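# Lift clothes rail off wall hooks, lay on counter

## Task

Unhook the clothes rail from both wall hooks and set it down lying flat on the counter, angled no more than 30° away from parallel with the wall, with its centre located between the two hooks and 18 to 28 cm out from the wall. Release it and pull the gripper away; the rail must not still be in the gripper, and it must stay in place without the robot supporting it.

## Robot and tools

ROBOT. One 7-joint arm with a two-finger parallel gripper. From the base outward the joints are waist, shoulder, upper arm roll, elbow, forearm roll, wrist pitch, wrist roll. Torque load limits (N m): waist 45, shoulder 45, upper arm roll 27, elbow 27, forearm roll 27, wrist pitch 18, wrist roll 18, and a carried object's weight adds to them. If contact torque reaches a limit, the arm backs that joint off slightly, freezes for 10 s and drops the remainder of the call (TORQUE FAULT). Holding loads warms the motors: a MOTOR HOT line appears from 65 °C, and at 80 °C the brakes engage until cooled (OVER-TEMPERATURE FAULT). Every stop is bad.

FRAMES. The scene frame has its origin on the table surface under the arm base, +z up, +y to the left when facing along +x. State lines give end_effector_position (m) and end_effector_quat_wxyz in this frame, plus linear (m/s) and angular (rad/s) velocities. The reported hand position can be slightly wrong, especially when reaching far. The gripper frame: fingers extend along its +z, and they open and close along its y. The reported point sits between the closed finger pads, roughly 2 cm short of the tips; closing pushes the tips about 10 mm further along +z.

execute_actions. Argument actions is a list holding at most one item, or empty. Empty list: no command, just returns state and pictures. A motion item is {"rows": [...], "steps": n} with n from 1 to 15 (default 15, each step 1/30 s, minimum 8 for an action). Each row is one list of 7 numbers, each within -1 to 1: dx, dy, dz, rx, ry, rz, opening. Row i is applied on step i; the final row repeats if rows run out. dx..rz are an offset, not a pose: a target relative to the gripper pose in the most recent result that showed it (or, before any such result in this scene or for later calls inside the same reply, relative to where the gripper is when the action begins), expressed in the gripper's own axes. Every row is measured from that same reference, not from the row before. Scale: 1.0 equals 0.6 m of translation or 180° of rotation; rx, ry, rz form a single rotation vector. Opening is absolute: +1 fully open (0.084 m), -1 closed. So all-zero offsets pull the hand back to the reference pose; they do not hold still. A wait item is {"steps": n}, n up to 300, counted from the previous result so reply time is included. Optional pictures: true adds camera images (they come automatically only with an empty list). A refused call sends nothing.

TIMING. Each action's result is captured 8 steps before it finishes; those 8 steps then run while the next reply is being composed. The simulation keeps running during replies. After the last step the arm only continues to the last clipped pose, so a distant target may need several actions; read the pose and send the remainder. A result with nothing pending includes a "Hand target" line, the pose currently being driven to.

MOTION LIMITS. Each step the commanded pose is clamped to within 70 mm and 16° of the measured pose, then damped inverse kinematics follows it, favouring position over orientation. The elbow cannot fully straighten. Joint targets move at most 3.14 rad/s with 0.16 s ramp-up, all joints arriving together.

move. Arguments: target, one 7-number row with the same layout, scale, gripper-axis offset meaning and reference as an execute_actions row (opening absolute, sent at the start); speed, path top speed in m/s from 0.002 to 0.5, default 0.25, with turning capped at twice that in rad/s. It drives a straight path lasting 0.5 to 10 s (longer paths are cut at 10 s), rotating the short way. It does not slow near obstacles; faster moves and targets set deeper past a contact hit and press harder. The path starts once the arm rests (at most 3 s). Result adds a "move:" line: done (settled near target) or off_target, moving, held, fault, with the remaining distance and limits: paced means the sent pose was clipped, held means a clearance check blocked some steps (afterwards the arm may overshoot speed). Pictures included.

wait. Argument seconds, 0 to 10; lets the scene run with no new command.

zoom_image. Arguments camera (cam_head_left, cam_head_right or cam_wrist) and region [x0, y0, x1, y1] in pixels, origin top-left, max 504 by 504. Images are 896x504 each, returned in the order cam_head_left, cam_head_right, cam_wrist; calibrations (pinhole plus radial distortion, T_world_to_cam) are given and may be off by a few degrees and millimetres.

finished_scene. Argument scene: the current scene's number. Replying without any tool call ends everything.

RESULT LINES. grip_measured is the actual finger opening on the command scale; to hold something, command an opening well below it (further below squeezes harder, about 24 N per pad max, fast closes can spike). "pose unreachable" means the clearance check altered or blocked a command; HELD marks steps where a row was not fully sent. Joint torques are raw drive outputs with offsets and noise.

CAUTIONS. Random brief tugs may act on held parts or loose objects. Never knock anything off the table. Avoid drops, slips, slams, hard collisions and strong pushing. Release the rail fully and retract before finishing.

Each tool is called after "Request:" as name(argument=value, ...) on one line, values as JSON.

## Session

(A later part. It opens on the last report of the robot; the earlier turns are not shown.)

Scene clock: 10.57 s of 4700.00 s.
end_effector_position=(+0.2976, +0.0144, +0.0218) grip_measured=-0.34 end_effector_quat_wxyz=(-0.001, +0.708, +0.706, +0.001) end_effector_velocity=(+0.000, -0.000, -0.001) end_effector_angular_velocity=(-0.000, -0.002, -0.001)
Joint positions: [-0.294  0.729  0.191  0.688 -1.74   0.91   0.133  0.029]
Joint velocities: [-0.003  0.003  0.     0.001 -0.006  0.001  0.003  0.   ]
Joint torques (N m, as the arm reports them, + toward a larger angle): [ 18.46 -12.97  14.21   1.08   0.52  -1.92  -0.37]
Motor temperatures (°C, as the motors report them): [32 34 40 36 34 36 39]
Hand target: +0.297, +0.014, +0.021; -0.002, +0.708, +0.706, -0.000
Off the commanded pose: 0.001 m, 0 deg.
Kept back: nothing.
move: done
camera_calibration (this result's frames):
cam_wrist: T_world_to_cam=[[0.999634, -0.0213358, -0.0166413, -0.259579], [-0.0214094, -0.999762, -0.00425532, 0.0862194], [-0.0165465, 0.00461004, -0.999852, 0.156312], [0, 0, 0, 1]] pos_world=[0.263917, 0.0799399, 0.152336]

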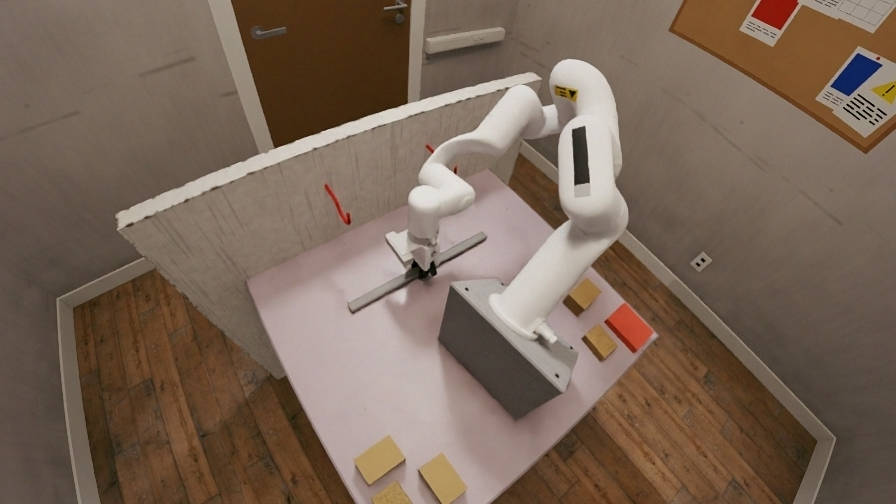

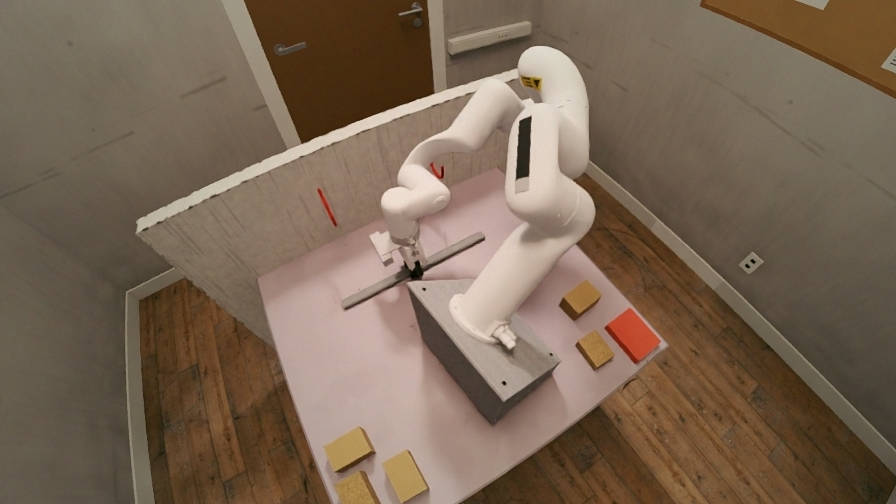

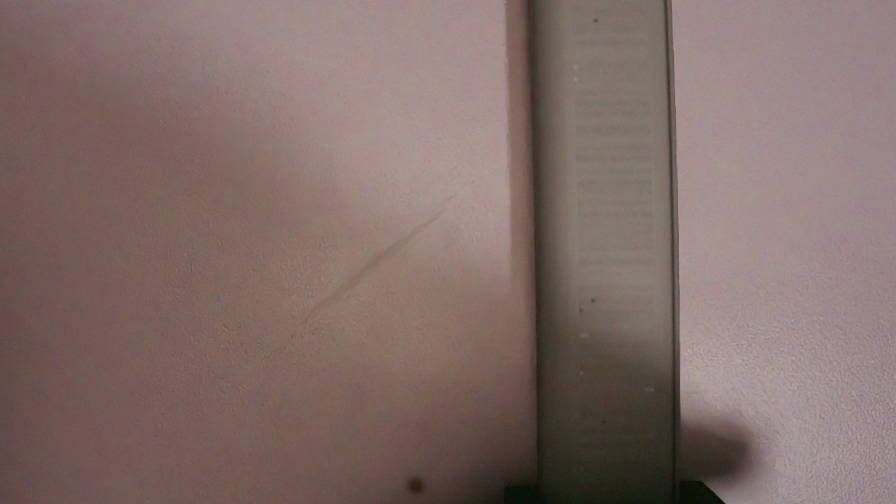

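Request:
move(target=[0,0,0,0,0,0,0.4])

Request:
move(target=[0,0,-0.22,0,0,0,0.4])

Scene clock: 11.50 s of 4700.00 s.
end_effector_position=(+0.2976, +0.0144, +0.0218) grip_measured=+0.39 end_effector_quat_wxyz=(-0.001, +0.708, +0.706, +0.001) end_effector_velocity=(+0.000, +0.000, +0.000) end_effector_angular_velocity=(+0.000, -0.001, -0.001)
Joint positions: [-0.294  0.729  0.19   0.688 -1.74   0.909  0.134  0.061]
Joint velocities: [ 0.001 -0.     0.    -0.     0.    -0.     0.002  0.   ]
Joint torques (N m, as the arm reports them, + toward a larger angle): [ 19.93 -14.03  15.85   0.22   1.05  -1.93  -0.2 ]
Motor temperatures (°C, as the motors report them): [32 34 40 36 34 36 39]
Hand target: +0.298, +0.014, +0.022; -0.001, +0.708, +0.706, +0.001
Off the commanded pose: 0.000 m, 0 deg.
Kept back: nothing.
move: done
camera_calibration (this result's frames):
cam_wrist: T_world_to_cam=[[0.999632, -0.0213789, -0.0167234, -0.259559], [-0.0214519, -0.999761, -0.0041992, 0.0862028], [-0.0166297, 0.00455641, -0.999851, 0.156296], [0, 0, 0, 1]] pos_world=[0.263912, 0.0799209, 0.152294]

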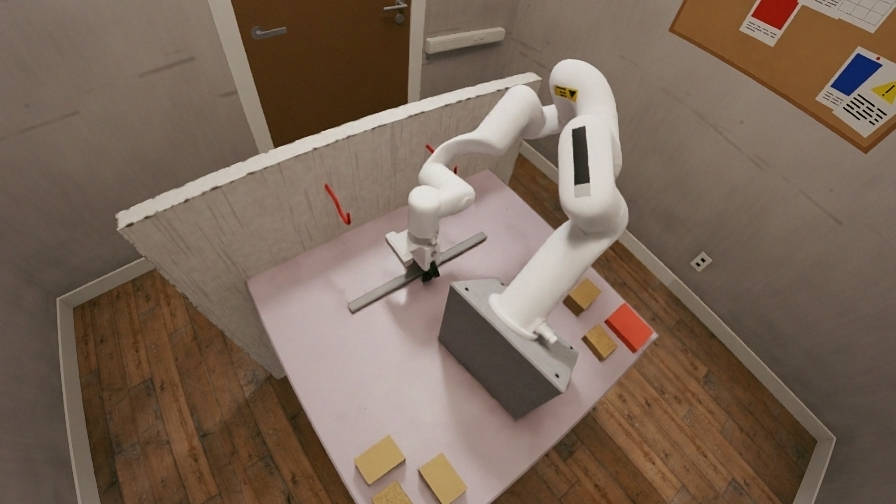

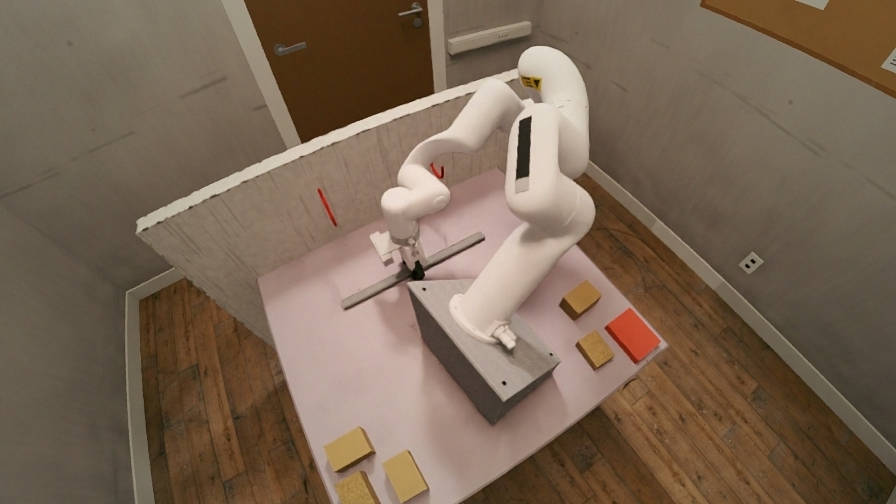

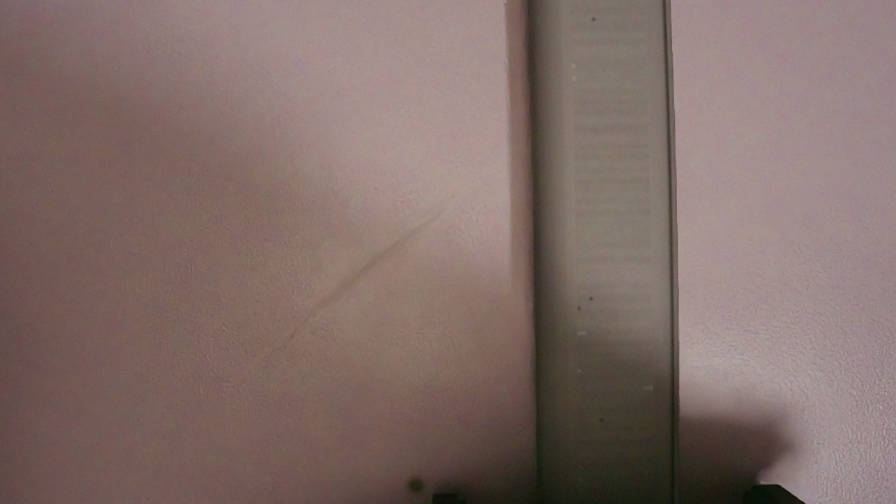

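Scene clock: 12.57 s of 4700.00 s.
end_effector_position=(+0.2972, +0.0140, +0.1530) grip_measured=+0.39 end_effector_quat_wxyz=(-0.001, +0.708, +0.706, +0.000) end_effector_velocity=(+0.001, +0.001, +0.003) end_effector_angular_velocity=(+0.003, -0.003, +0.000)
Joint positions: [-0.192  0.388  0.421  0.541 -1.276  0.976 -0.065  0.061]
Joint velocities: [ 0.001 -0.005  0.007  0.001  0.008 -0.    -0.004 -0.   ]
Joint torques (N m, as the arm reports them, + toward a larger angle): [ 17.09 -12.3   14.82   7.39   1.05  -1.99  -0.31]
Motor temperatures (°C, as the motors report them): [32 34 40 36 34 36 39]
Hand target: +0.298, +0.014, +0.154; -0.001, +0.708, +0.706, +0.001
Off the commanded pose: 0.001 m, 0 deg.
Kept back: nothing.
move: done
camera_calibration (this result's frames):
cam_wrist: T_world_to_cam=[[0.999637, -0.0207261, -0.0171942, -0.256937], [-0.0207822, -0.999779, -0.00309421, 0.086016], [-0.0171263, 0.00345042, -0.999847, 0.28771], [0, 0, 0, 1]] pos_world=[0.263559, 0.079679, 0.283514]

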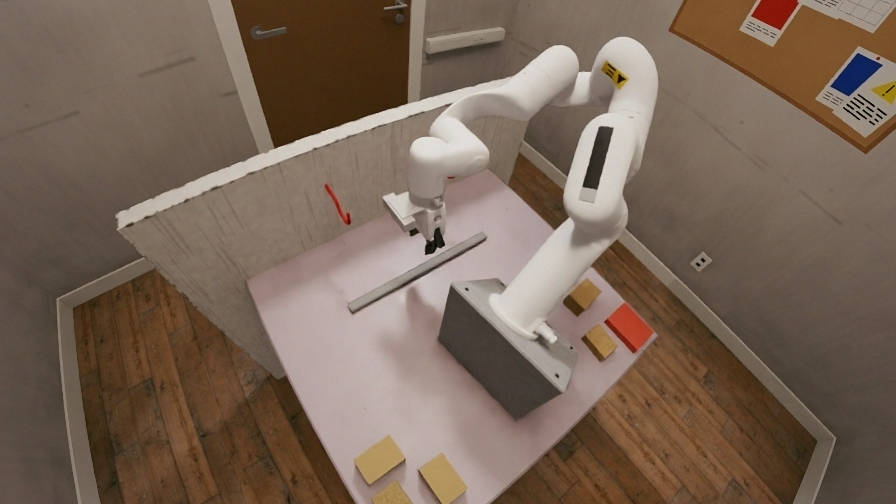

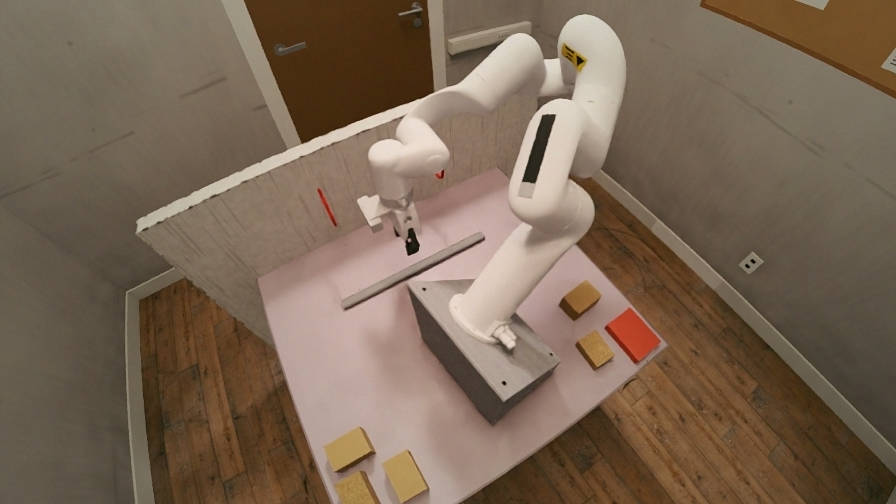

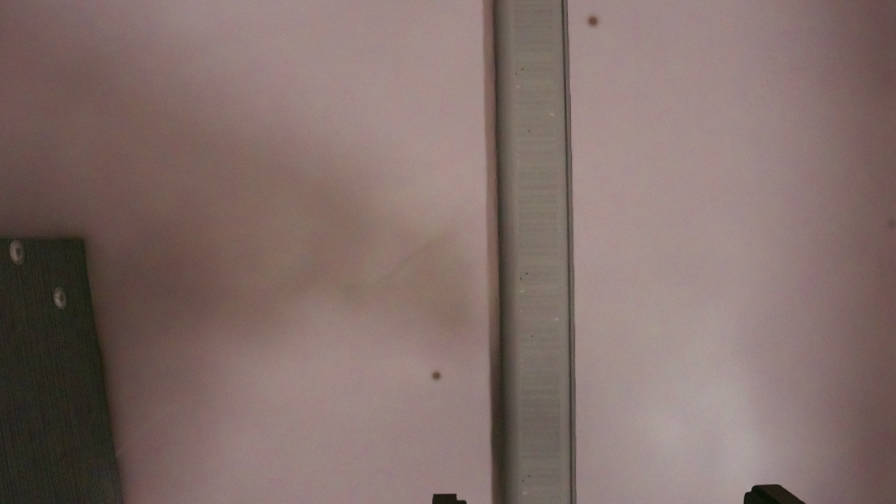

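Request:
finished_scene(scene=2)

The scene is finished: the task was done.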